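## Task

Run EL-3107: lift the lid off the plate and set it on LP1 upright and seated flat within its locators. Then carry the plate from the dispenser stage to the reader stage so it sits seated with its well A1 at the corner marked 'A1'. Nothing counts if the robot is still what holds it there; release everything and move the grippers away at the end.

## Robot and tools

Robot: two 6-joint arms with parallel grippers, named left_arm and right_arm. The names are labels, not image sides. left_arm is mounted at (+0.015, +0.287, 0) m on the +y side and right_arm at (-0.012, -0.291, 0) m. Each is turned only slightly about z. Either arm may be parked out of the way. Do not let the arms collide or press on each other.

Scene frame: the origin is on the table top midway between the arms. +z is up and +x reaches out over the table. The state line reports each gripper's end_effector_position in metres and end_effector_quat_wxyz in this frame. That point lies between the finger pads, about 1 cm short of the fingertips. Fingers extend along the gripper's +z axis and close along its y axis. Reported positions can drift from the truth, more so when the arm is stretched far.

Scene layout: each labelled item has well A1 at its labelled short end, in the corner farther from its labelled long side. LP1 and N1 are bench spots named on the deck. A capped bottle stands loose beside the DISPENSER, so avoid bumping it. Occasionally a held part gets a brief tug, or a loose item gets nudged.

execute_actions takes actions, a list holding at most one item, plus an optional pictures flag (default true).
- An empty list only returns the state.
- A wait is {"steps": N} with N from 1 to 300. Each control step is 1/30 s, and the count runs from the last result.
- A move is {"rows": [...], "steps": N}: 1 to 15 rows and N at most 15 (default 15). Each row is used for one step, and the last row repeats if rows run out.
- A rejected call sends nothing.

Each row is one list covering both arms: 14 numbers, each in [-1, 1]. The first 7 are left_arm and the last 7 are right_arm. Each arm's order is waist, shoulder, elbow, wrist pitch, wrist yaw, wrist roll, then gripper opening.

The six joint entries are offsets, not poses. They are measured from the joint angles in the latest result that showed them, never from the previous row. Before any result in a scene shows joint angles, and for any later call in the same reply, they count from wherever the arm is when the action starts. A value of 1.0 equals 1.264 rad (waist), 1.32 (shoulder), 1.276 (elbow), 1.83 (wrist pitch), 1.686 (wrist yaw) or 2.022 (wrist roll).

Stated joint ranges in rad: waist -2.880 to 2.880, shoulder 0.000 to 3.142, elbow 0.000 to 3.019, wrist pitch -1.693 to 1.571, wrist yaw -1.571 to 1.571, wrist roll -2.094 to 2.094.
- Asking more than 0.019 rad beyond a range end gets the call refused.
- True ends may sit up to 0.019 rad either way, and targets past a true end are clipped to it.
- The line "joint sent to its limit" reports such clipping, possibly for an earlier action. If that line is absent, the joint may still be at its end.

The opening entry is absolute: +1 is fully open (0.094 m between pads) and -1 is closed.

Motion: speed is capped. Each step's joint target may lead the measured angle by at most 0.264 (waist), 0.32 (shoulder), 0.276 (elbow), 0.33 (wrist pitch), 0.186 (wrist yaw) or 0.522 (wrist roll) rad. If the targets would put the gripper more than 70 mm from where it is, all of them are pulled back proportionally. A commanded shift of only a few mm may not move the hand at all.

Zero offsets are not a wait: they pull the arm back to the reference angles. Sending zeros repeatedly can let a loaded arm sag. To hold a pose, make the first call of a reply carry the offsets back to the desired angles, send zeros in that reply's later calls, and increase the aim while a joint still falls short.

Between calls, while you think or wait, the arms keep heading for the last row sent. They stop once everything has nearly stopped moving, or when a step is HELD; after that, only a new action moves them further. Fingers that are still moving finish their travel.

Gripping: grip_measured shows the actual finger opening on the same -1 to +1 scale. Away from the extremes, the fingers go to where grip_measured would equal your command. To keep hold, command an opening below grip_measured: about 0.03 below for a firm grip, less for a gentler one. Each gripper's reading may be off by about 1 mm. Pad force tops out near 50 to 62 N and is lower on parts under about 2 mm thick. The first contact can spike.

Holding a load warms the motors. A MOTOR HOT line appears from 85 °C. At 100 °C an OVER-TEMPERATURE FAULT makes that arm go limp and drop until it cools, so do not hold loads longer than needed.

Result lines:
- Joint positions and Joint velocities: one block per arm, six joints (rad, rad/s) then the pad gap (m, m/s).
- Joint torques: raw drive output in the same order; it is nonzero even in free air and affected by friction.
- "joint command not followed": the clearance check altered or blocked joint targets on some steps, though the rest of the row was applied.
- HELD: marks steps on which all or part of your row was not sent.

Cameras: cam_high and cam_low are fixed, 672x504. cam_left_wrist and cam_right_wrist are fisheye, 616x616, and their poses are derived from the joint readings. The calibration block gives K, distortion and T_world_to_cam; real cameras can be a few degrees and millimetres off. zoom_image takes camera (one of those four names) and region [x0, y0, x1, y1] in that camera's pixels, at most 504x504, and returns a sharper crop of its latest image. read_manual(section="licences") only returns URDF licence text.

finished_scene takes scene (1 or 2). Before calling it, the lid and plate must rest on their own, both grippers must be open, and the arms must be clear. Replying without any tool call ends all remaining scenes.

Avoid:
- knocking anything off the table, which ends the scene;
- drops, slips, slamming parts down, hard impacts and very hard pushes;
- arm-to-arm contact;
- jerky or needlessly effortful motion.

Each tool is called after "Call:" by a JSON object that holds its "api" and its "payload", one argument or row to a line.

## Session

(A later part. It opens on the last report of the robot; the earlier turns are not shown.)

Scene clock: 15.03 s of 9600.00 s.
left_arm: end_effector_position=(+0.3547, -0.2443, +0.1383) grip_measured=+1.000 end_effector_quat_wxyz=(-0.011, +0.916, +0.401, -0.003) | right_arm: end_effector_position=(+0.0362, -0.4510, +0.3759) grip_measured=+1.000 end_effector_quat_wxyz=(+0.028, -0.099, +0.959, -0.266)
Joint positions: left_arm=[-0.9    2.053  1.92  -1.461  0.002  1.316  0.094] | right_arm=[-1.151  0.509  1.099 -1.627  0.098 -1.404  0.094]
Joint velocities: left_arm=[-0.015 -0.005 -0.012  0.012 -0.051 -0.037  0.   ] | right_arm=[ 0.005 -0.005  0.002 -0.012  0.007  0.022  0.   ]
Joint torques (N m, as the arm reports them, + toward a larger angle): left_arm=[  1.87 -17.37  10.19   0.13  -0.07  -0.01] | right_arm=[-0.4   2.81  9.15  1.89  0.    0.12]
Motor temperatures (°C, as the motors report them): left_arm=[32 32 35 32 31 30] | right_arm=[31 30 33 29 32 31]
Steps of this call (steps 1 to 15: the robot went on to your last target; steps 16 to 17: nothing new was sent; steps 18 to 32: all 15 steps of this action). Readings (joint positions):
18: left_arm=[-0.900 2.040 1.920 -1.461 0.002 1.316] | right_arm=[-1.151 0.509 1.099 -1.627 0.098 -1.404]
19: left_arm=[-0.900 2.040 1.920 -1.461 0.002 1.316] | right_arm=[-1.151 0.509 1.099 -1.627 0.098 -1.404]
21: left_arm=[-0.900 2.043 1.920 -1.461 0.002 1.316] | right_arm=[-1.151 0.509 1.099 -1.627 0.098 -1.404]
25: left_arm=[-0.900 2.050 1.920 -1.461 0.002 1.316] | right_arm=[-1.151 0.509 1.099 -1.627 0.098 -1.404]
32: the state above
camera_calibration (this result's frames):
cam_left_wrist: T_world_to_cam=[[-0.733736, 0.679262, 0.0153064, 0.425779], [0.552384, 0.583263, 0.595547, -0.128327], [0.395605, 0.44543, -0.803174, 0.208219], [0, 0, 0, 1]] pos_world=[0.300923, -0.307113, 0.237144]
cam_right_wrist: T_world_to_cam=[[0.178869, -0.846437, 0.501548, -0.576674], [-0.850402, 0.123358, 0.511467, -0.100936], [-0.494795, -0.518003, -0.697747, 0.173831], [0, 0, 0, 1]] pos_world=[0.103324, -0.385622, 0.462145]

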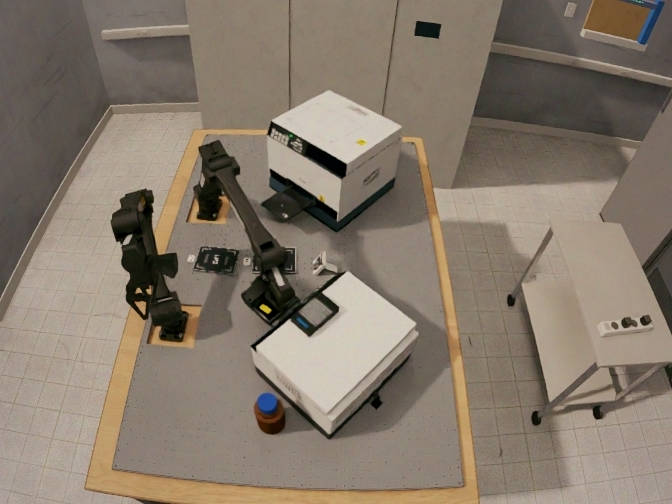

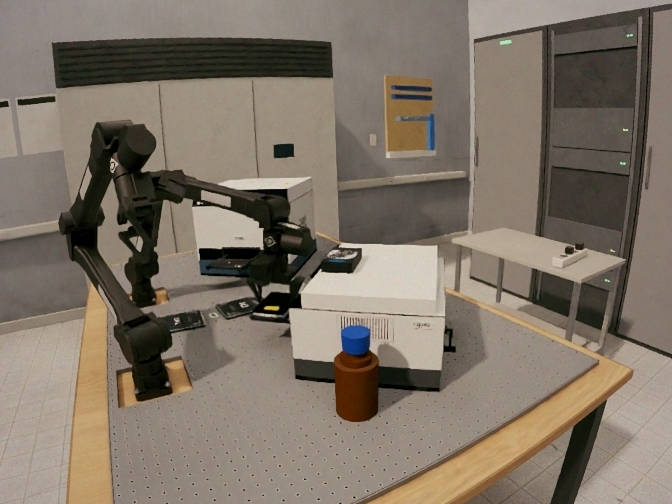

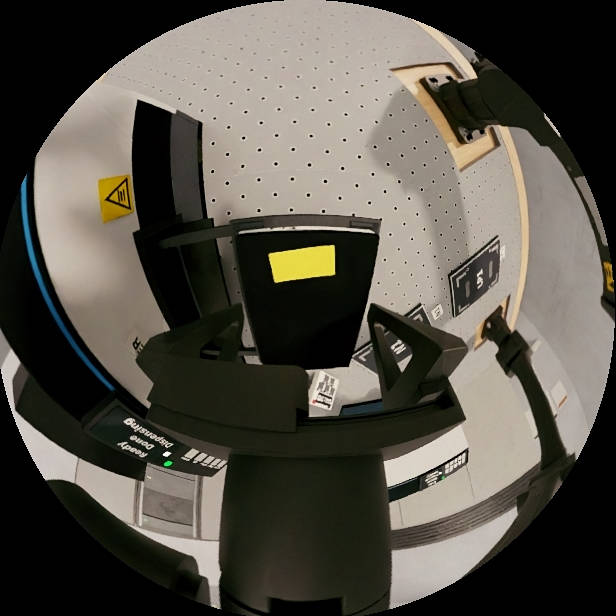

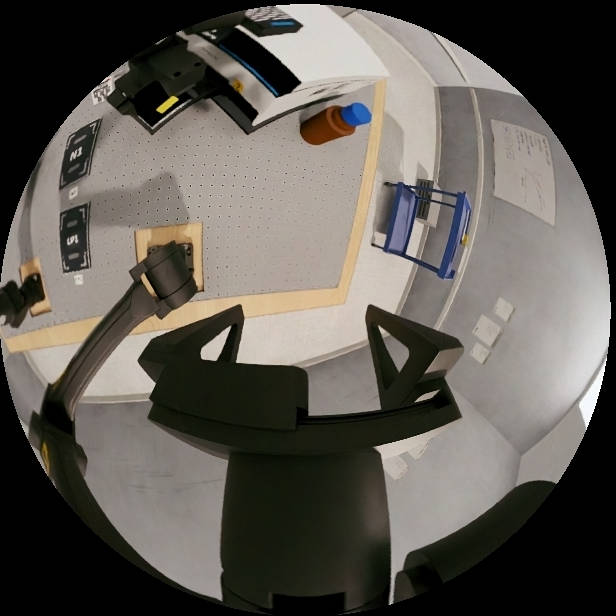

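Call:
{"api": "execute_actions", "payload": {
  "actions": [
    {"rows":[[0,0,0.005,0,0,0,0.9,0,0,0,0,0,0,1],[0,0,0.005,0,0,0,0.86,0,0,0,0,0,0,1],[0,0,0.005,0,0,0,0.83,0,0,0,0,0,0,1],[0,0,0.005,0,0,0,0.80,0,0,0,0,0,0,1],[0,0,0.005,0,0,0,0.77,0,0,0,0,0,0,1],[0,0,0.005,0,0,0,0.75,0,0,0,0,0,0,1]]}
  ],
  "pictures": false
}}

Call:
{"api": "execute_actions", "payload": {
  "actions": [
    {"rows":[[0,-0.02,0.01,0,0,0,0.75,0,0,0,0,0,0,1],[0,-0.025,0.01,0,0,0,0.75,0,0,0,0,0,0,1],[0,-0.03,0.01,0,0,0,0.75,0,0,0,0,0,0,1],[0,-0.035,0.01,0,0,0,0.75,0,0,0,0,0,0,1],[0,-0.04,0.01,0,0,0,0.75,0,0,0,0,0,0,1],[0,-0.045,0.01,0,0,0,0.75,0,0,0,0,0,0,1],[0,-0.05,0.01,0,0,0,0.75,0,0,0,0,0,0,1],[0,-0.06,0.01,0,0,0,0.75,0,0,0,0,0,0,1],[0,-0.07,0.01,0,0,0,0.75,0,0,0,0,0,0,1]]}
  ],
  "pictures": false
}}

Call:
{"api": "execute_actions", "payload": {
  "actions": [
    {"steps":15}
  ]
}}

Scene clock: 21.23 s of 9600.00 s.
left_arm: end_effector_position=(+0.3547, -0.2443, +0.1383) grip_measured=+0.772 end_effector_quat_wxyz=(-0.011, +0.916, +0.401, -0.003) | right_arm: end_effector_position=(+0.0362, -0.4510, +0.3759) grip_measured=+1.000 end_effector_quat_wxyz=(+0.028, -0.099, +0.959, -0.266)
Joint positions: left_arm=[-0.9    2.053  1.92  -1.461  0.002  1.316  0.083] | right_arm=[-1.151  0.509  1.099 -1.627  0.098 -1.404  0.094]
Joint velocities: left_arm=[-0.015  0.005 -0.002  0.012  0.037  0.007  0.   ] | right_arm=[-0.005 -0.005 -0.007 -0.012 -0.081 -0.022  0.   ]
Joint torques (N m, as the arm reports them, + toward a larger angle): left_arm=[  1.36 -20.02  10.31  -0.01  -0.08   0.04] | right_arm=[-0.41  2.78  9.15  1.89  0.    0.13]
Motor temperatures (°C, as the motors report them): left_arm=[32 32 35 32 31 30] | right_arm=[31 30 33 29 32 31]
Steps of this call (steps 1 to 15: the robot went on to your last target; steps 16 to 90: nothing new was sent; then 2.70 s passed at rest; steps 91 to 105: all 15 steps of this action). Readings (joint positions):
91: left_arm=[-0.900 2.053 1.920 -1.461 0.002 1.316] | right_arm=[-1.151 0.509 1.099 -1.627 0.098 -1.404]
92: left_arm=[-0.900 2.053 1.920 -1.461 0.002 1.316] | right_arm=[-1.151 0.509 1.099 -1.627 0.098 -1.404]
94: left_arm=[-0.900 2.053 1.920 -1.461 0.002 1.316] | right_arm=[-1.151 0.509 1.099 -1.627 0.098 -1.404]
98: left_arm=[-0.900 2.053 1.920 -1.461 0.002 1.316] | right_arm=[-1.151 0.509 1.099 -1.627 0.098 -1.404]
105: the state above

Scene clock: 21.73 s of 9600.00 s.
left_arm: end_effector_position=(+0.3537, -0.2426, +0.1798) grip_measured=+0.772 end_effector_quat_wxyz=(+0.022, +0.916, +0.401, +0.003) | right_arm: end_effector_position=(+0.0362, -0.4510, +0.3759) grip_measured=+1.000 end_effector_quat_wxyz=(+0.028, -0.099, +0.959, -0.266)
Joint positions: left_arm=[-0.9    1.984  1.92  -1.461  0.002  1.316  0.083] | right_arm=[-1.151  0.509  1.099 -1.627  0.098 -1.404  0.094]
Joint velocities: left_arm=[-0.005 -0.21   0.007  0.007  0.007 -0.066 -0.001] | right_arm=[-0.005 -0.005 -0.012 -0.012  0.037 -0.022  0.   ]
Joint torques (N m, as the arm reports them, + toward a larger angle): left_arm=[  1.52 -21.32  10.85   0.35  -0.02   0.01] | right_arm=[-0.36  2.79  9.15  1.9   0.    0.12]
Motor temperatures (°C, as the motors report them): left_arm=[32 32 35 32 31 30] | right_arm=[31 30 33 29 32 31]
Steps of this call (steps 1 to 15: all 15 steps of this action). Readings (joint positions):
1: left_arm=[-0.900 2.053 1.920 -1.461 0.002 1.316] | right_arm=[-1.151 0.509 1.099 -1.627 0.098 -1.404]
2: left_arm=[-0.900 2.053 1.920 -1.461 0.002 1.316] | right_arm=[-1.151 0.509 1.099 -1.627 0.098 -1.404]
4: left_arm=[-0.900 2.052 1.920 -1.461 0.002 1.316] | right_arm=[-1.151 0.509 1.099 -1.627 0.098 -1.404]
8: left_arm=[-0.900 2.040 1.920 -1.461 0.002 1.316] | right_arm=[-1.151 0.509 1.099 -1.627 0.098 -1.404]
15: the state above

Scene clock: 22.23 s of 9600.00 s.
left_arm: end_effector_position=(+0.3533, -0.2420, +0.1883) grip_measured=+0.772 end_effector_quat_wxyz=(+0.029, +0.916, +0.401, +0.004) | right_arm: end_effector_position=(+0.0362, -0.4510, +0.3759) grip_measured=+1.000 end_effector_quat_wxyz=(+0.028, -0.099, +0.959, -0.266)
Joint positions: left_arm=[-0.9    1.97   1.92  -1.461  0.002  1.316  0.083] | right_arm=[-1.151  0.509  1.099 -1.627  0.098 -1.404  0.094]
Joint velocities: left_arm=[-0.015  0.005 -0.002  0.002 -0.066 -0.007 -0.   ] | right_arm=[-0.024 -0.015  0.002 -0.007 -0.022 -0.022  0.   ]
Joint torques (N m, as the arm reports them, + toward a larger angle): left_arm=[  1.35 -20.33  10.9    0.21  -0.05   0.06] | right_arm=[-0.38  2.82  9.15  1.9   0.    0.12]
Motor temperatures (°C, as the motors report them): left_arm=[32 32 35 32 31 30] | right_arm=[31 30 33 29 32 31]
Steps of this call (steps 1 to 15: the robot went on to your last target). Readings (joint positions):
1: left_arm=[-0.900 1.978 1.920 -1.461 0.002 1.316] | right_arm=[-1.151 0.509 1.099 -1.627 0.098 -1.404]
2: left_arm=[-0.900 1.974 1.920 -1.461 0.002 1.316] | right_arm=[-1.151 0.509 1.099 -1.627 0.098 -1.404]
4: left_arm=[-0.900 1.970 1.920 -1.461 0.002 1.316] | right_arm=[-1.151 0.509 1.099 -1.627 0.098 -1.404]
8: left_arm=[-0.900 1.970 1.920 -1.461 0.002 1.316] | right_arm=[-1.151 0.509 1.099 -1.627 0.098 -1.404]
15: the state above
camera_calibration (this result's frames):
cam_left_wrist: T_world_to_cam=[[-0.732643, 0.677558, -0.0644159, 0.436614], [0.526258, 0.623964, 0.577687, -0.136216], [0.431609, 0.389339, -0.813713, 0.22368], [0, 0, 0, 1]] pos_world=[0.295025, -0.297925, 0.288826]
cam_right_wrist: T_world_to_cam=[[0.178869, -0.846437, 0.501548, -0.576674], [-0.850402, 0.123358, 0.511467, -0.100936], [-0.494795, -0.518003, -0.697747, 0.173831], [0, 0, 0, 1]] pos_world=[0.103324, -0.385622, 0.462145]

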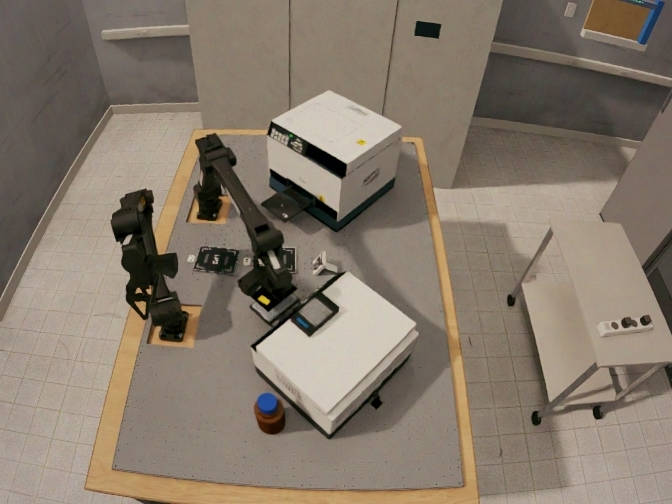

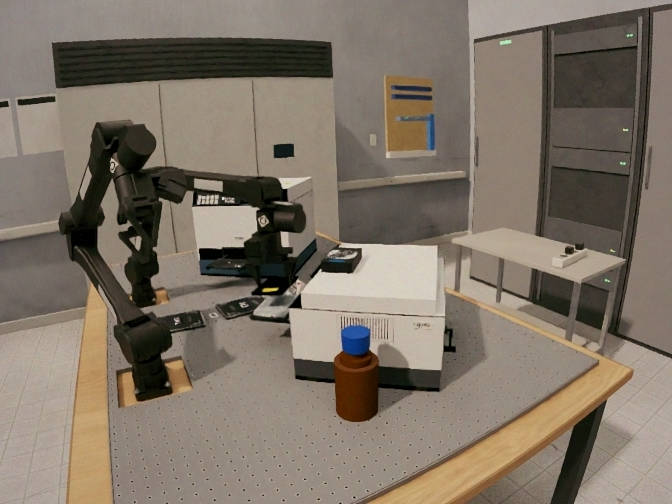

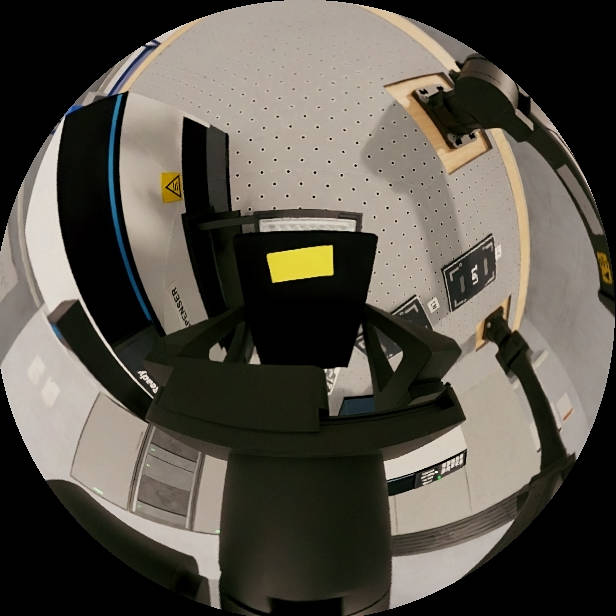

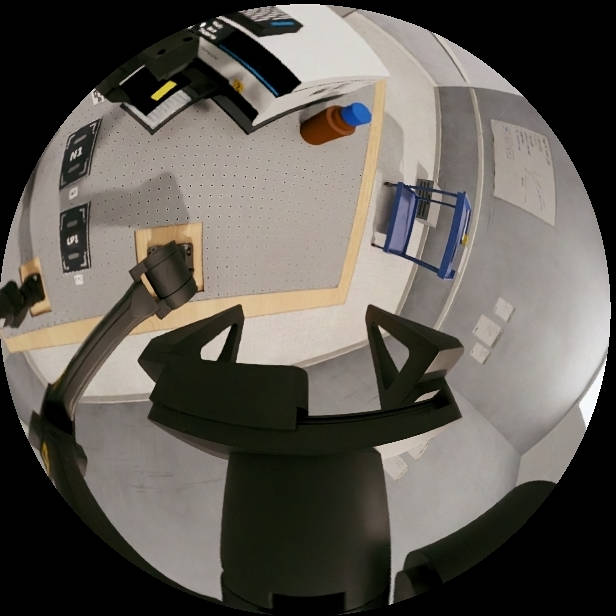

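Call:
{"api": "execute_actions", "payload": {
  "actions": [
    {"rows":[[0,-0.05,0,0,0,0,0.745,0,0,0,0,0,0,1],[0,-0.09,-0.02,0,0,0,0.745,0,0,0,0,0,0,1],[0,-0.13,-0.05,0,0,0,0.745,0,0,0,0,0,0,1],[0,-0.16,-0.08,0,0,0,0.745,0,0,0,0,0,0,1],[0,-0.19,-0.11,0,0,0,0.745,0,0,0,0,0,0,1],[0,-0.22,-0.14,0,0,0,0.745,0,0,0,0,0,0,1],[0,-0.25,-0.17,0,0,0,0.745,0,0,0,0,0,0,1],[0,-0.28,-0.2,0,0,0,0.745,0,0,0,0,0,0,1],[0,-0.31,-0.24,0,0,0,0.745,0,0,0,0,0,0,1],[0,-0.34,-0.28,0,0,0,0.745,0,0,0,0,0,0,1],[0,-0.356,-0.32,0,0,0,0.745,0,0,0,0,0,0,1],[0,-0.356,-0.36,0,0,0,0.745,0,0,0,0,0,0,1],[0,-0.356,-0.4,0.01,0,0,0.745,0,0,0,0,0,0,1],[0,-0.356,-0.43,0.02,0,0,0.745,0,0,0,0,0,0,1],[0,-0.356,-0.462,0.033,0,-0.3,0.745,0,0,0,0,0,0,1]]}
  ],
  "pictures": false
}}

Call:
{"api": "execute_actions", "payload": {
  "actions": [
    {"steps":30}
  ],
  "pictures": false
}}

Call:
{"api": "execute_actions", "payload": {
  "actions": [
    {"rows":[[-0.02,-0.03,-0.02,0,0,-0.1,0.745,0,0,0,0,0,0,1],[-0.04,-0.05,-0.05,0.01,0,-0.2,0.745,0,0,0,0,0,0,1],[-0.06,-0.07,-0.08,0.02,0,-0.3,0.745,0,0,0,0,0,0,1],[-0.08,-0.09,-0.11,0.03,0,-0.4,0.745,0,0,0,0,0,0,1],[-0.1,-0.11,-0.14,0.04,0,-0.5,0.745,0,0,0,0,0,0,1],[-0.12,-0.13,-0.17,0.05,0,-0.6,0.745,0,0,0,0,0,0,1],[-0.14,-0.15,-0.2,0.06,0,-0.7,0.745,0,0,0,0,0,0,1],[-0.155,-0.165,-0.23,0.075,0,-0.8,0.745,0,0,0,0,0,0,1],[-0.165,-0.18,-0.26,0.09,0,-0.912,0.745,0,0,0,0,0,0,1],[-0.172,-0.19,-0.29,0.10,0,-0.912,0.745,0,0,0,0,0,0,1],[-0.172,-0.19,-0.32,0.11,0,-0.912,0.745,0,0,0,0,0,0,1],[-0.172,-0.19,-0.35,0.125,0,-0.912,0.745,0,0,0,0,0,0,1],[-0.172,-0.19,-0.38,0.14,0,-0.912,0.745,0,0,0,0,0,0,1],[-0.172,-0.19,-0.412,0.156,0,-0.912,0.745,0,0,0,0,0,0,1]]}
  ],
  "pictures": false
}}

Call:
{"api": "execute_actions", "payload": {
  "actions": [
    {"steps":45}
  ]
}}

Scene clock: 25.60 s of 9600.00 s.
left_arm: end_effector_position=(+0.2575, -0.0927, +0.2538) grip_measured=+0.773 end_effector_quat_wxyz=(+0.038, +0.901, +0.432, +0.004) | right_arm: end_effector_position=(+0.0362, -0.4510, +0.3759) grip_measured=+1.000 end_effector_quat_wxyz=(+0.028, -0.099, +0.959, -0.266)
Joint positions: left_arm=[-0.9    1.466  1.426 -1.454  0.002  1.248  0.083] | right_arm=[-1.151  0.509  1.099 -1.627  0.098 -1.404  0.094]
Joint velocities: left_arm=[-0.015 -1.011 -1.258  0.242 -0.007 -3.055  0.   ] | right_arm=[-0.015 -0.005 -0.007 -0.017 -0.007  0.007  0.   ]
Joint torques (N m, as the arm reports them, + toward a larger angle): left_arm=[ 2.36 -5.8   8.44  1.86 -0.06  0.03] | right_arm=[-0.4   2.78  9.15  1.9   0.    0.12]
Motor temperatures (°C, as the motors report them): left_arm=[32 32 35 32 31 30] | right_arm=[31 30 33 29 32 31]
Steps of this call (steps 1 to 15: the robot went on to your last target; steps 16 to 86: nothing new was sent; steps 87 to 101: all 15 steps of this action). Readings (joint positions):
87: left_arm=[-0.900 1.968 1.920 -1.461 0.002 1.316] | right_arm=[-1.151 0.509 1.099 -1.627 0.098 -1.404]
88: left_arm=[-0.900 1.963 1.915 -1.461 0.002 1.316] | right_arm=[-1.151 0.509 1.099 -1.627 0.098 -1.404]
90: left_arm=[-0.900 1.929 1.875 -1.460 0.002 1.316] | right_arm=[-1.151 0.509 1.099 -1.627 0.098 -1.404]
94: left_arm=[-0.900 1.802 1.757 -1.460 0.002 1.316] | right_arm=[-1.151 0.509 1.099 -1.627 0.098 -1.404]
101: the state above

Scene clock: 26.60 s of 9600.00 s.
left_arm: end_effector_position=(+0.2491, -0.0797, +0.2019) grip_measured=+0.773 end_effector_quat_wxyz=(-0.008, +0.758, +0.653, +0.000) | right_arm: end_effector_position=(+0.0362, -0.4510, +0.3759) grip_measured=+1.000 end_effector_quat_wxyz=(+0.028, -0.099, +0.959, -0.266)
Joint positions: left_arm=[-0.9    1.499  1.327 -1.415  0.002  0.719  0.083] | right_arm=[-1.151  0.509  1.099 -1.627  0.098 -1.404  0.094]
Joint velocities: left_arm=[-0.005 -0.015  0.002 -0.002  0.007 -0.051 -0.   ] | right_arm=[-0.015 -0.005  0.002  0.017  0.007  0.037  0.   ]
Joint torques (N m, as the arm reports them, + toward a larger angle): left_arm=[  1.57 -13.08   9.8    0.73  -0.07  -0.06] | right_arm=[-0.41  2.79  9.15  1.9   0.    0.12]
Motor temperatures (°C, as the motors report them): left_arm=[32 32 35 32 31 30] | right_arm=[31 30 33 29 32 31]
Steps of this call (steps 1 to 30: the robot went on to your last target). Readings (joint positions):
1: left_arm=[-0.900 1.439 1.388 -1.448 0.002 1.150] | right_arm=[-1.151 0.509 1.099 -1.627 0.098 -1.404]
2: left_arm=[-0.900 1.429 1.363 -1.445 0.002 1.065] | right_arm=[-1.151 0.509 1.099 -1.627 0.098 -1.404]
4: left_arm=[-0.900 1.438 1.341 -1.435 0.002 0.940] | right_arm=[-1.151 0.509 1.099 -1.627 0.098 -1.404]
8: left_arm=[-0.900 1.486 1.331 -1.418 0.002 0.808] | right_arm=[-1.151 0.509 1.099 -1.627 0.098 -1.404]
30: the state above

Scene clock: 27.10 s of 9600.00 s.
left_arm: end_effector_position=(+0.1194, -0.0122, +0.1218) grip_measured=+0.773 end_effector_quat_wxyz=(+0.002, +0.300, +0.954, -0.005) | right_arm: end_effector_position=(+0.0362, -0.4510, +0.3759) grip_measured=+1.000 end_effector_quat_wxyz=(+0.028, -0.099, +0.959, -0.266)
Joint positions: left_arm=[-1.131  1.232  0.849 -1.179  0.004 -0.621  0.083] | right_arm=[-1.151  0.509  1.099 -1.627  0.098 -1.404  0.094]
Joint velocities: left_arm=[-0.005 -0.005 -0.921  0.505 -0.037 -2.894  0.   ] | right_arm=[-0.015 -0.015  0.007 -0.002  0.095  0.051  0.   ]
Joint torques (N m, as the arm reports them, + toward a larger angle): left_arm=[ 2.35 -7.78  9.87  0.36 -0.23 -0.03] | right_arm=[-0.41  2.81  9.15  1.9   0.    0.12]
Motor temperatures (°C, as the motors report them): left_arm=[32 32 35 32 31 30] | right_arm=[31 30 33 29 32 31]
Steps of this call (steps 1 to 15: all 15 steps of this action). Readings (joint positions):
1: left_arm=[-0.900 1.498 1.325 -1.415 0.002 0.693] | right_arm=[-1.151 0.509 1.099 -1.627 0.098 -1.404]
2: left_arm=[-0.903 1.493 1.315 -1.412 0.002 0.632] | right_arm=[-1.151 0.509 1.099 -1.627 0.098 -1.404]
4: left_arm=[-0.921 1.464 1.263 -1.392 0.001 0.444] | right_arm=[-1.151 0.509 1.099 -1.627 0.098 -1.404]
8: left_arm=[-1.024 1.358 1.102 -1.333 0.001 0.055] | right_arm=[-1.151 0.509 1.099 -1.627 0.098 -1.404]
15: the state above

Scene clock: 28.60 s of 9600.00 s.
left_arm: end_effector_position=(+0.1136, +0.0042, +0.0963) grip_measured=+0.773 end_effector_quat_wxyz=(-0.008, +0.058, +0.998, +0.014) | right_arm: end_effector_position=(+0.0362, -0.4510, +0.3759) grip_measured=+1.000 end_effector_quat_wxyz=(+0.028, -0.099, +0.959, -0.266)
Joint positions: left_arm=[-1.131  1.244  0.785 -1.144  0.004 -1.115  0.083] | right_arm=[-1.151  0.509  1.099 -1.627  0.098 -1.404  0.094]
Joint velocities: left_arm=[-0.015 -0.005  0.012 -0.007  0.007 -0.037  0.001] | right_arm=[-0.024 -0.005  0.007 -0.002  0.037  0.022  0.   ]
Joint torques (N m, as the arm reports them, + toward a larger angle): left_arm=[ 2.28 -7.46 10.07  0.61 -0.32 -0.12] | right_arm=[-0.39  2.8   9.16  1.9   0.    0.13]
Motor temperatures (°C, as the motors report them): left_arm=[32 32 35 32 31 30] | right_arm=[31 30 33 29 32 31]
Steps of this call (steps 1 to 45: the robot went on to your last target). Readings (joint positions):
1: left_arm=[-1.131 1.234 0.822 -1.166 0.004 -0.716] | right_arm=[-1.151 0.509 1.099 -1.627 0.098 -1.404]
2: left_arm=[-1.131 1.237 0.802 -1.161 0.004 -0.796] | right_arm=[-1.151 0.509 1.099 -1.627 0.098 -1.404]
4: left_arm=[-1.131 1.243 0.786 -1.158 0.004 -0.913] | right_arm=[-1.151 0.509 1.099 -1.627 0.098 -1.404]
8: left_arm=[-1.131 1.244 0.785 -1.146 0.004 -1.033] | right_arm=[-1.151 0.509 1.099 -1.627 0.098 -1.404]
45: the state above
All arms were judged still, so your last target was given up. Only a new action makes them travel on or press farther. Fingers that are still opening or closing keep moving.
camera_calibration (this result's frames):
cam_left_wrist: T_world_to_cam=[[-0.116931, -0.992548, -0.0342852, 0.022474], [-0.792302, 0.0724136, 0.605817, 0.0388368], [-0.59882, 0.0980031, -0.794865, 0.272885], [0, 0, 0, 1]] pos_world=[0.196807, -0.00724939, 0.194149]
cam_right_wrist: T_world_to_cam=[[0.178869, -0.846437, 0.501548, -0.576674], [-0.850402, 0.123358, 0.511467, -0.100936], [-0.494795, -0.518003, -0.697747, 0.173831], [0, 0, 0, 1]] pos_world=[0.103324, -0.385622, 0.462145]

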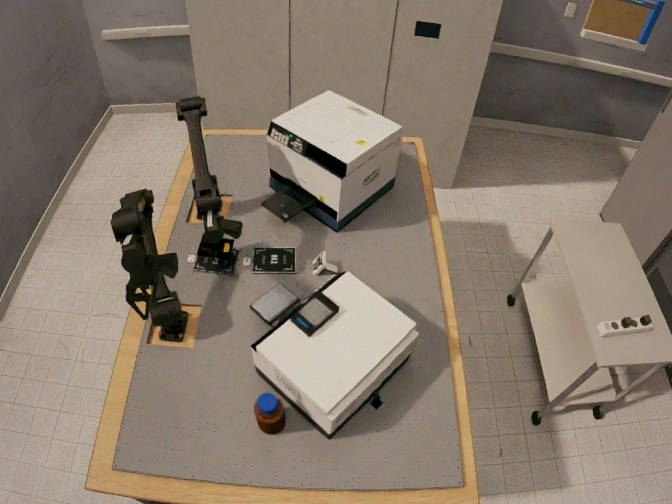

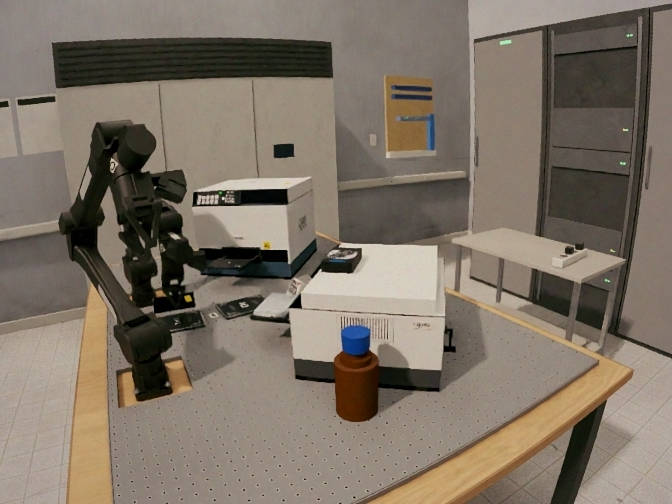

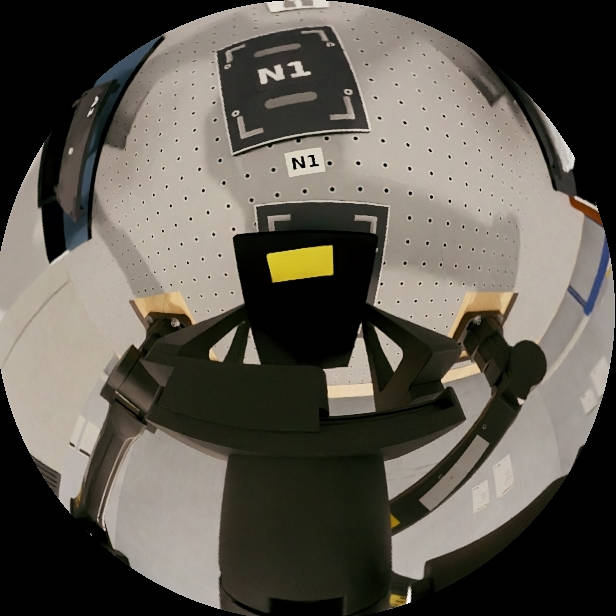

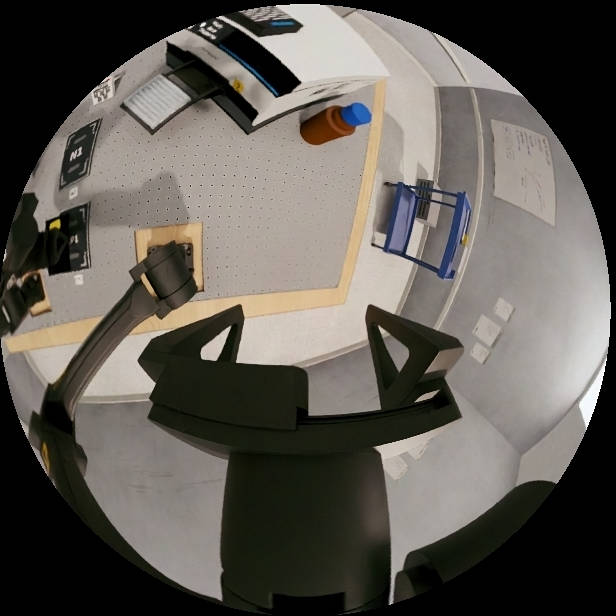

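Call:
{"api": "execute_actions", "payload": {
  "actions": [
    {"rows":[[-0.01,0.015,-0.005,0.02,0,-0.01,0.745,0,0,0,0,0,0,1],[-0.02,0.025,-0.01,0.03,0,-0.02,0.745,0,0,0,0,0,0,1],[-0.03,0.03,-0.015,0.04,0,-0.022,0.745,0,0,0,0,0,0,1],[-0.038,0.035,-0.02,0.05,0,-0.022,0.745,0,0,0,0,0,0,1],[-0.038,0.04,-0.025,0.06,0,-0.022,0.745,0,0,0,0,0,0,1],[-0.038,0.045,-0.03,0.07,0,-0.022,0.745,0,0,0,0,0,0,1],[-0.038,0.05,-0.035,0.08,0,-0.022,0.745,0,0,0,0,0,0,1],[-0.038,0.055,-0.04,0.09,0,-0.022,0.745,0,0,0,0,0,0,1],[-0.038,0.06,-0.045,0.1,0,-0.022,0.745,0,0,0,0,0,0,1],[-0.038,0.064,-0.048,0.105,0,-0.022,0.745,0,0,0,0,0,0,1]]}
  ],
  "pictures": false
}}

Call:
{"api": "execute_actions", "payload": {
  "actions": [
    {"steps":20}
  ]
}}

Call:
{"api": "zoom_image", "payload": {
  "camera": "cam_left_wrist",
  "region": [200, 170, 420, 390]
}}

Scene clock: 30.97 s of 9600.00 s.
left_arm: end_effector_position=(+0.1063, -0.0102, +0.0541) grip_measured=+0.773 end_effector_quat_wxyz=(-0.001, +0.060, +0.998, -0.003) | right_arm: end_effector_position=(+0.0362, -0.4510, +0.3759) grip_measured=+1.000 end_effector_quat_wxyz=(+0.028, -0.099, +0.959, -0.266)
Joint positions: left_arm=[-1.169  1.319  0.724 -0.971  0.004 -1.149  0.083] | right_arm=[-1.151  0.509  1.099 -1.627  0.098 -1.404  0.094]
Joint velocities: left_arm=[-0.005  0.005 -0.002  0.027 -0.022 -0.007  0.001] | right_arm=[-0.005 -0.015  0.002  0.002  0.007  0.007  0.   ]
Joint torques (N m, as the arm reports them, + toward a larger angle): left_arm=[ 1.03 -7.74  8.09  0.77 -0.23 -0.09] | right_arm=[-0.4   2.8   9.13  1.89  0.01  0.13]
Motor temperatures (°C, as the motors report them): left_arm=[32 32 35 32 31 30] | right_arm=[31 30 33 29 32 31]
Steps of this call (steps 1 to 56: nothing new was sent; steps 57 to 71: all 15 steps of this action). Readings (joint positions):
57: left_arm=[-1.131 1.244 0.785 -1.141 0.004 -1.117] | right_arm=[-1.151 0.509 1.099 -1.627 0.098 -1.404]
58: left_arm=[-1.132 1.244 0.784 -1.132 0.004 -1.122] | right_arm=[-1.151 0.509 1.099 -1.627 0.098 -1.404]
60: left_arm=[-1.139 1.251 0.778 -1.102 0.004 -1.133] | right_arm=[-1.151 0.509 1.099 -1.627 0.098 -1.404]
64: left_arm=[-1.166 1.281 0.754 -1.031 0.004 -1.143] | right_arm=[-1.151 0.509 1.099 -1.627 0.098 -1.404]
71: the state above

Scene clock: 31.63 s of 9600.00 s.
left_arm: end_effector_position=(+0.1065, -0.0108, +0.0541) grip_measured=+0.773 end_effector_quat_wxyz=(-0.000, +0.059, +0.998, -0.004) | right_arm: end_effector_position=(+0.0362, -0.4510, +0.3759) grip_measured=+1.000 end_effector_quat_wxyz=(+0.028, -0.099, +0.959, -0.266)
Joint positions: left_arm=[-1.169  1.319  0.724 -0.968  0.004 -1.151  0.083] | right_arm=[-1.151  0.509  1.099 -1.627  0.098 -1.404  0.094]
Joint velocities: left_arm=[-0.005 -0.024 -0.007 -0.007 -0.022  0.022 -0.   ] | right_arm=[ 0.005 -0.005  0.002 -0.002 -0.095 -0.022  0.   ]
Joint torques (N m, as the arm reports them, + toward a larger angle): left_arm=[-0.04 -7.11  8.38  0.84 -0.25 -0.09] | right_arm=[-0.35  2.78  9.14  1.9   0.    0.12]
Motor temperatures (°C, as the motors report them): left_arm=[32 32 35 32 31 30] | right_arm=[31 30 34 29 32 31]
Steps of this call (steps 1 to 15: the robot went on to your last target; steps 16 to 20: nothing new was sent). Readings (joint positions):
1: left_arm=[-1.169 1.319 0.724 -0.970 0.004 -1.150] | right_arm=[-1.151 0.509 1.099 -1.627 0.098 -1.404]
2: left_arm=[-1.169 1.319 0.724 -0.968 0.004 -1.150] | right_arm=[-1.151 0.509 1.099 -1.627 0.098 -1.404]
4: left_arm=[-1.169 1.319 0.724 -0.968 0.004 -1.150] | right_arm=[-1.151 0.509 1.099 -1.627 0.098 -1.404]
8: left_arm=[-1.169 1.319 0.724 -0.968 0.004 -1.151] | right_arm=[-1.151 0.509 1.099 -1.627 0.098 -1.404]
20: the state above
All arms were judged still, so your last target was given up. Only a new action makes them travel on or press farther. Fingers that are still opening or closing keep moving.
camera_calibration (this result's frames):
cam_left_wrist: T_world_to_cam=[[-0.118987, -0.992896, 0.000625188, 0.00356318], [-0.799685, 0.0962057, 0.592663, 0.0615885], [-0.588512, 0.0700189, -0.805451, 0.235721], [0, 0, 0, 1]] pos_world=[0.1884, -0.0188923, 0.153358]
cam_right_wrist: T_world_to_cam=[[0.178869, -0.846437, 0.501548, -0.576674], [-0.850402, 0.123358, 0.511467, -0.100936], [-0.494795, -0.518003, -0.697747, 0.173831], [0, 0, 0, 1]] pos_world=[0.103324, -0.385622, 0.462145]

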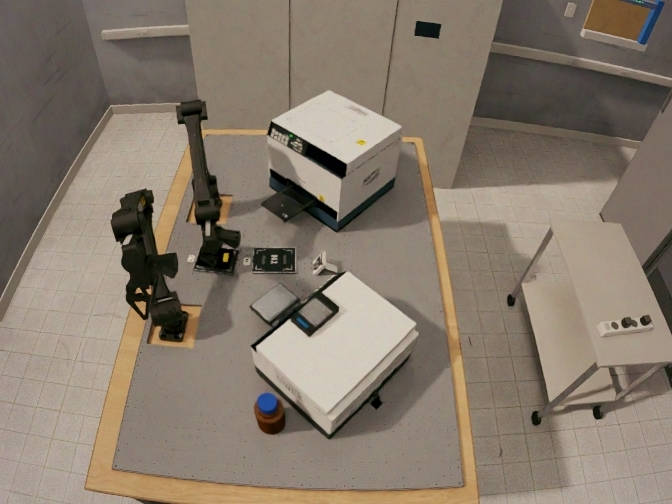

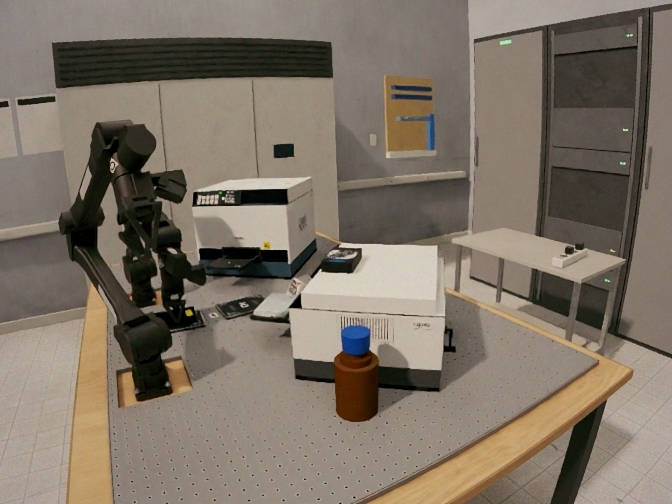

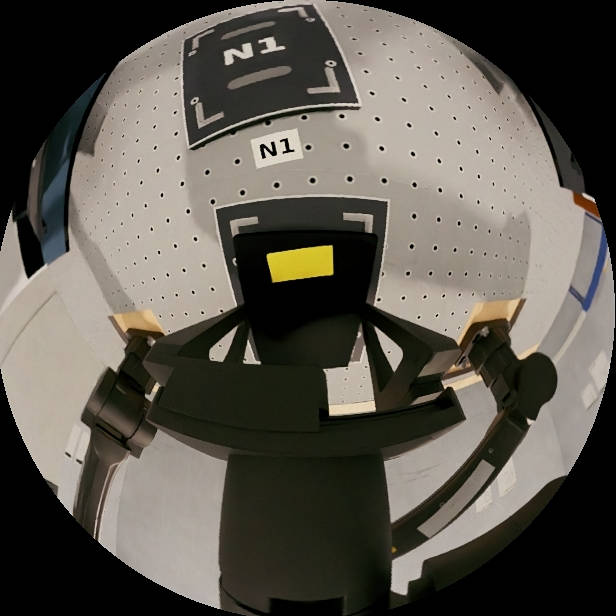

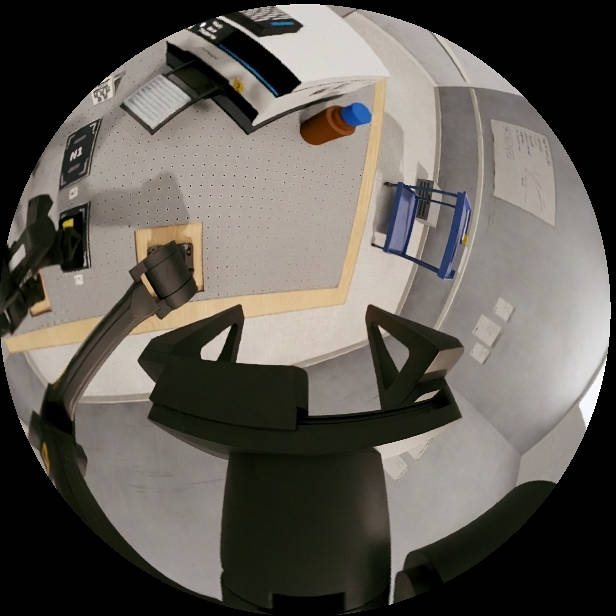

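Region (200, 170, 420, 390) of cam_left_wrist's 616x616 image, scaled by 2.291, with more detail than that image has.

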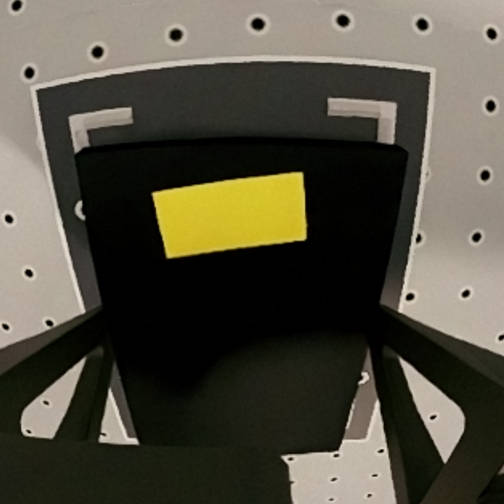

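Call:
{"api": "execute_actions", "payload": {
  "actions": [
    {"rows":[[0.02,-0.008,0.006,0,0,-0.013,0.745,0,0,0,0,0,0,1]],"steps":15}
  ]
}}

Call:
{"api": "zoom_image", "payload": {
  "camera": "cam_left_wrist",
  "region": [200,170,420,390]
}}

Scene clock: 35.20 s of 9600.00 s.
left_arm: end_effector_position=(+0.1098, -0.0098, +0.0541) grip_measured=+0.773 end_effector_quat_wxyz=(-0.000, +0.045, +0.999, -0.004) | right_arm: end_effector_position=(+0.0362, -0.4510, +0.3759) grip_measured=+1.000 end_effector_quat_wxyz=(+0.028, -0.099, +0.959, -0.266)
Joint positions: left_arm=[-1.157  1.319  0.724 -0.968  0.004 -1.167  0.083] | right_arm=[-1.151  0.509  1.099 -1.627  0.098 -1.404  0.094]
Joint velocities: left_arm=[ 0.005 -0.015 -0.017 -0.002 -0.022 -0.022 -0.001] | right_arm=[-0.015 -0.005 -0.017  0.002 -0.051 -0.007  0.   ]
Joint torques (N m, as the arm reports them, + toward a larger angle): left_arm=[ 2.28 -9.3   8.94  0.25 -0.23 -0.07] | right_arm=[-0.4   2.78  9.15  1.9   0.    0.12]
Motor temperatures (°C, as the motors report them): left_arm=[32 32 35 32 31 30] | right_arm=[31 30 34 29 32 31]
Steps of this call (steps 1 to 90: nothing new was sent; then 0.07 s passed at rest; steps 91 to 105: all 15 steps of this action). Readings (joint positions):
91: left_arm=[-1.168 1.319 0.724 -0.968 0.004 -1.153] | right_arm=[-1.151 0.509 1.099 -1.627 0.098 -1.404]
92: left_arm=[-1.166 1.319 0.724 -0.968 0.004 -1.156] | right_arm=[-1.151 0.509 1.099 -1.627 0.098 -1.404]
94: left_arm=[-1.162 1.319 0.724 -0.968 0.004 -1.160] | right_arm=[-1.151 0.509 1.099 -1.627 0.098 -1.404]
98: left_arm=[-1.157 1.319 0.724 -0.968 0.004 -1.165] | right_arm=[-1.151 0.509 1.099 -1.627 0.098 -1.404]
105: the state above
camera_calibration (this result's frames):
cam_left_wrist: T_world_to_cam=[[-0.0916745, -0.995789, 0.000621029, 0.00195264], [-0.801946, 0.0741986, 0.592771, 0.0641432], [-0.590321, 0.0538439, -0.805371, 0.237618], [0, 0, 0, 1]] pos_world=[0.191889, -0.0156092, 0.153347]
cam_right_wrist: T_world_to_cam=[[0.178869, -0.846437, 0.501548, -0.576674], [-0.850402, 0.123358, 0.511467, -0.100936], [-0.494795, -0.518003, -0.697747, 0.173831], [0, 0, 0, 1]] pos_world=[0.103324, -0.385622, 0.462145]

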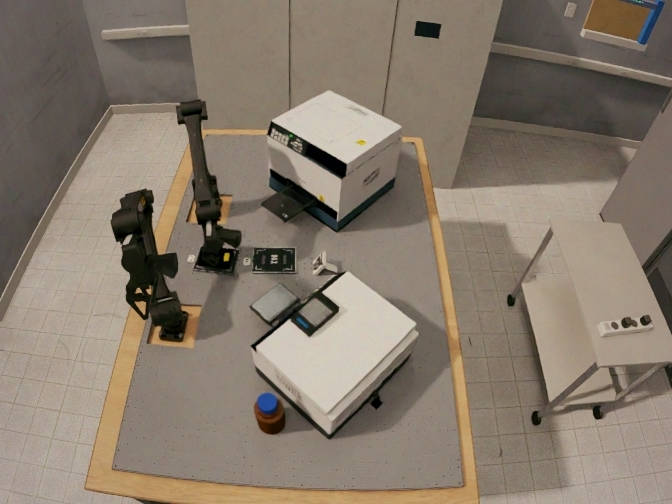

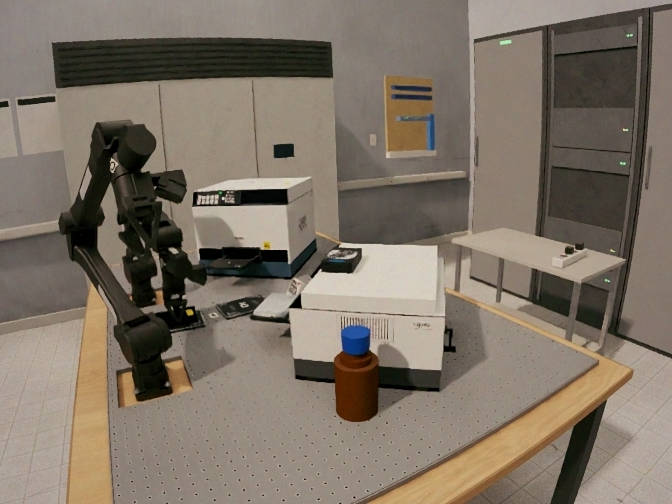

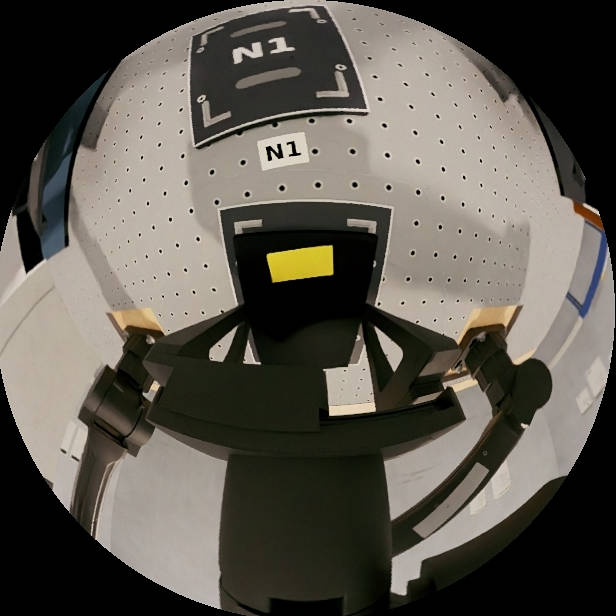

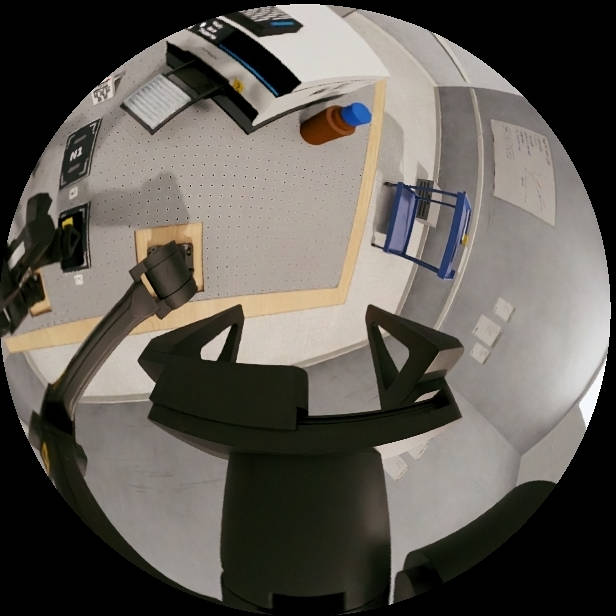

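Region (200, 170, 420, 390) of cam_left_wrist's 616x616 image, scaled by 2.291, with more detail than that image has.

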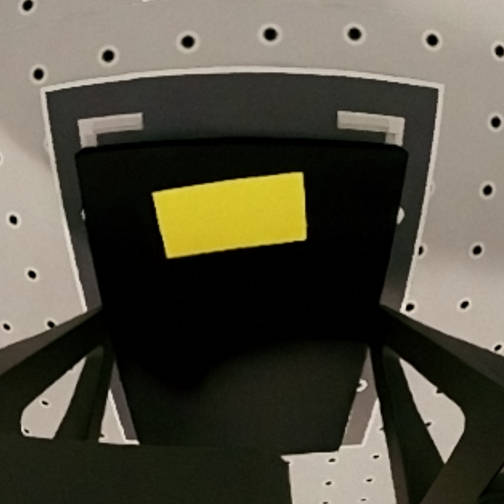

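Call:
{"api": "execute_actions", "payload": {
  "actions": [
    {"rows":[[0,0.022,-0.0115,0.024,0,0,0.745,0,0,0,0,0,0,1]],"steps":15}
  ]
}}

Call:
{"api": "zoom_image", "payload": {
  "camera": "cam_left_wrist",
  "region": [200,170,420,390]
}}

Scene clock: 36.47 s of 9600.00 s.
left_arm: end_effector_position=(+0.1101, -0.0106, +0.0476) grip_measured=+0.773 end_effector_quat_wxyz=(+0.001, +0.045, +0.999, -0.006) | right_arm: end_effector_position=(+0.0362, -0.4510, +0.3759) grip_measured=+1.000 end_effector_quat_wxyz=(+0.028, -0.099, +0.959, -0.266)
Joint positions: left_arm=[-1.157  1.33   0.713 -0.941  0.003 -1.168  0.083] | right_arm=[-1.151  0.509  1.099 -1.627  0.098 -1.404  0.094]
Joint velocities: left_arm=[-0.005 -0.005 -0.012 -0.002  0.007 -0.007 -0.001] | right_arm=[-0.005 -0.015 -0.002  0.007 -0.022  0.007  0.   ]
Joint torques (N m, as the arm reports them, + toward a larger angle): left_arm=[ 1.26 -7.6   7.74  0.8  -0.23 -0.01] | right_arm=[-0.4   2.79  9.16  1.9   0.    0.12]
Motor temperatures (°C, as the motors report them): left_arm=[32 32 35 32 31 30] | right_arm=[31 30 34 29 32 31]
Steps of this call (steps 1 to 15: the robot went on to your last target; steps 16 to 23: nothing new was sent; steps 24 to 38: all 15 steps of this action). Readings (joint positions):
24: left_arm=[-1.157 1.319 0.723 -0.964 0.004 -1.168] | right_arm=[-1.151 0.509 1.099 -1.627 0.098 -1.404]
25: left_arm=[-1.157 1.320 0.720 -0.954 0.004 -1.168] | right_arm=[-1.151 0.509 1.099 -1.627 0.098 -1.404]
27: left_arm=[-1.157 1.324 0.716 -0.944 0.004 -1.168] | right_arm=[-1.151 0.509 1.099 -1.627 0.098 -1.404]
31: left_arm=[-1.157 1.330 0.713 -0.941 0.003 -1.168] | right_arm=[-1.151 0.509 1.099 -1.627 0.098 -1.404]
38: the state above
camera_calibration (this result's frames):
cam_left_wrist: T_world_to_cam=[[-0.090914, -0.995845, 0.00523101, 0.000944641], [-0.803402, 0.0764471, 0.590509, 0.0686609], [-0.588456, 0.049483, -0.807014, 0.232456], [0, 0, 0, 1]] pos_world=[0.192038, -0.0158108, 0.147046]
cam_right_wrist: T_world_to_cam=[[0.178869, -0.846437, 0.501548, -0.576674], [-0.850402, 0.123358, 0.511467, -0.100936], [-0.494795, -0.518003, -0.697747, 0.173831], [0, 0, 0, 1]] pos_world=[0.103324, -0.385622, 0.462145]

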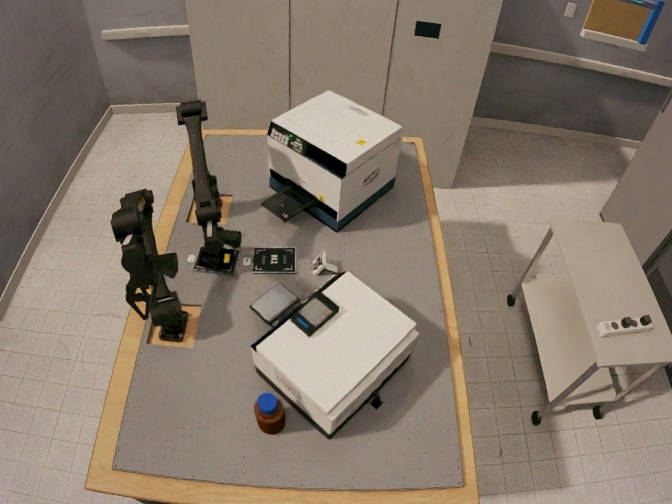

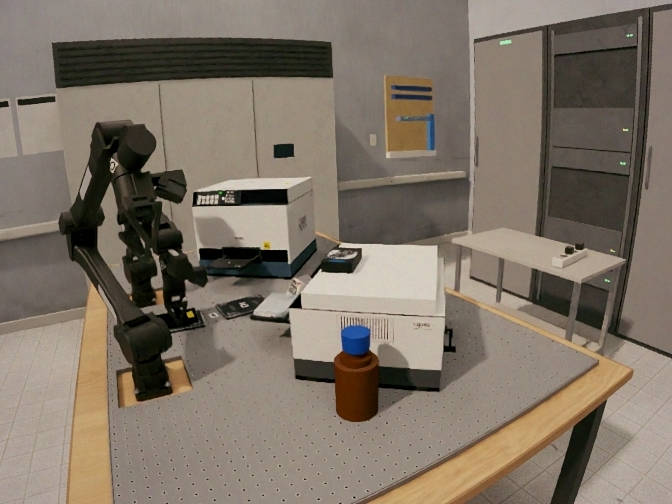

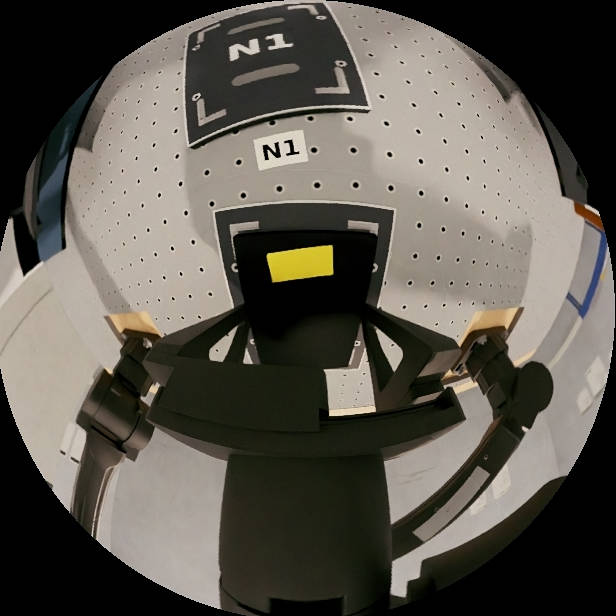

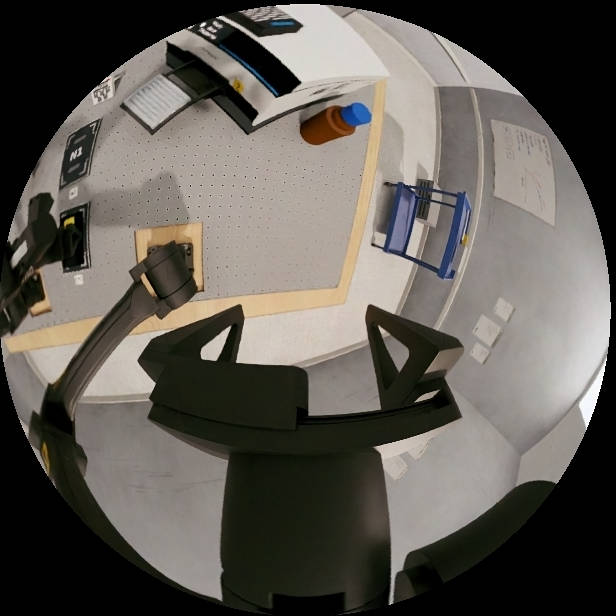

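Region (200, 170, 420, 390) of cam_left_wrist's 616x616 image, scaled by 2.291, with more detail than that image has.

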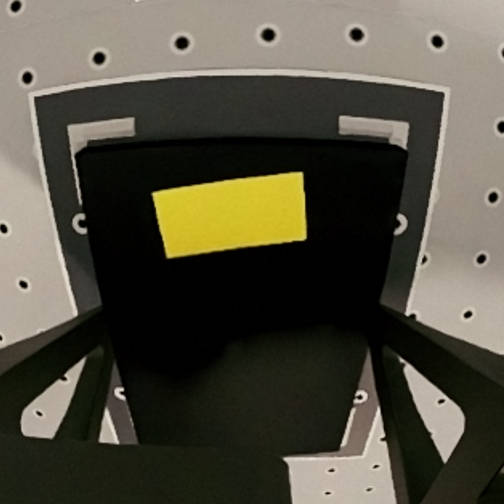

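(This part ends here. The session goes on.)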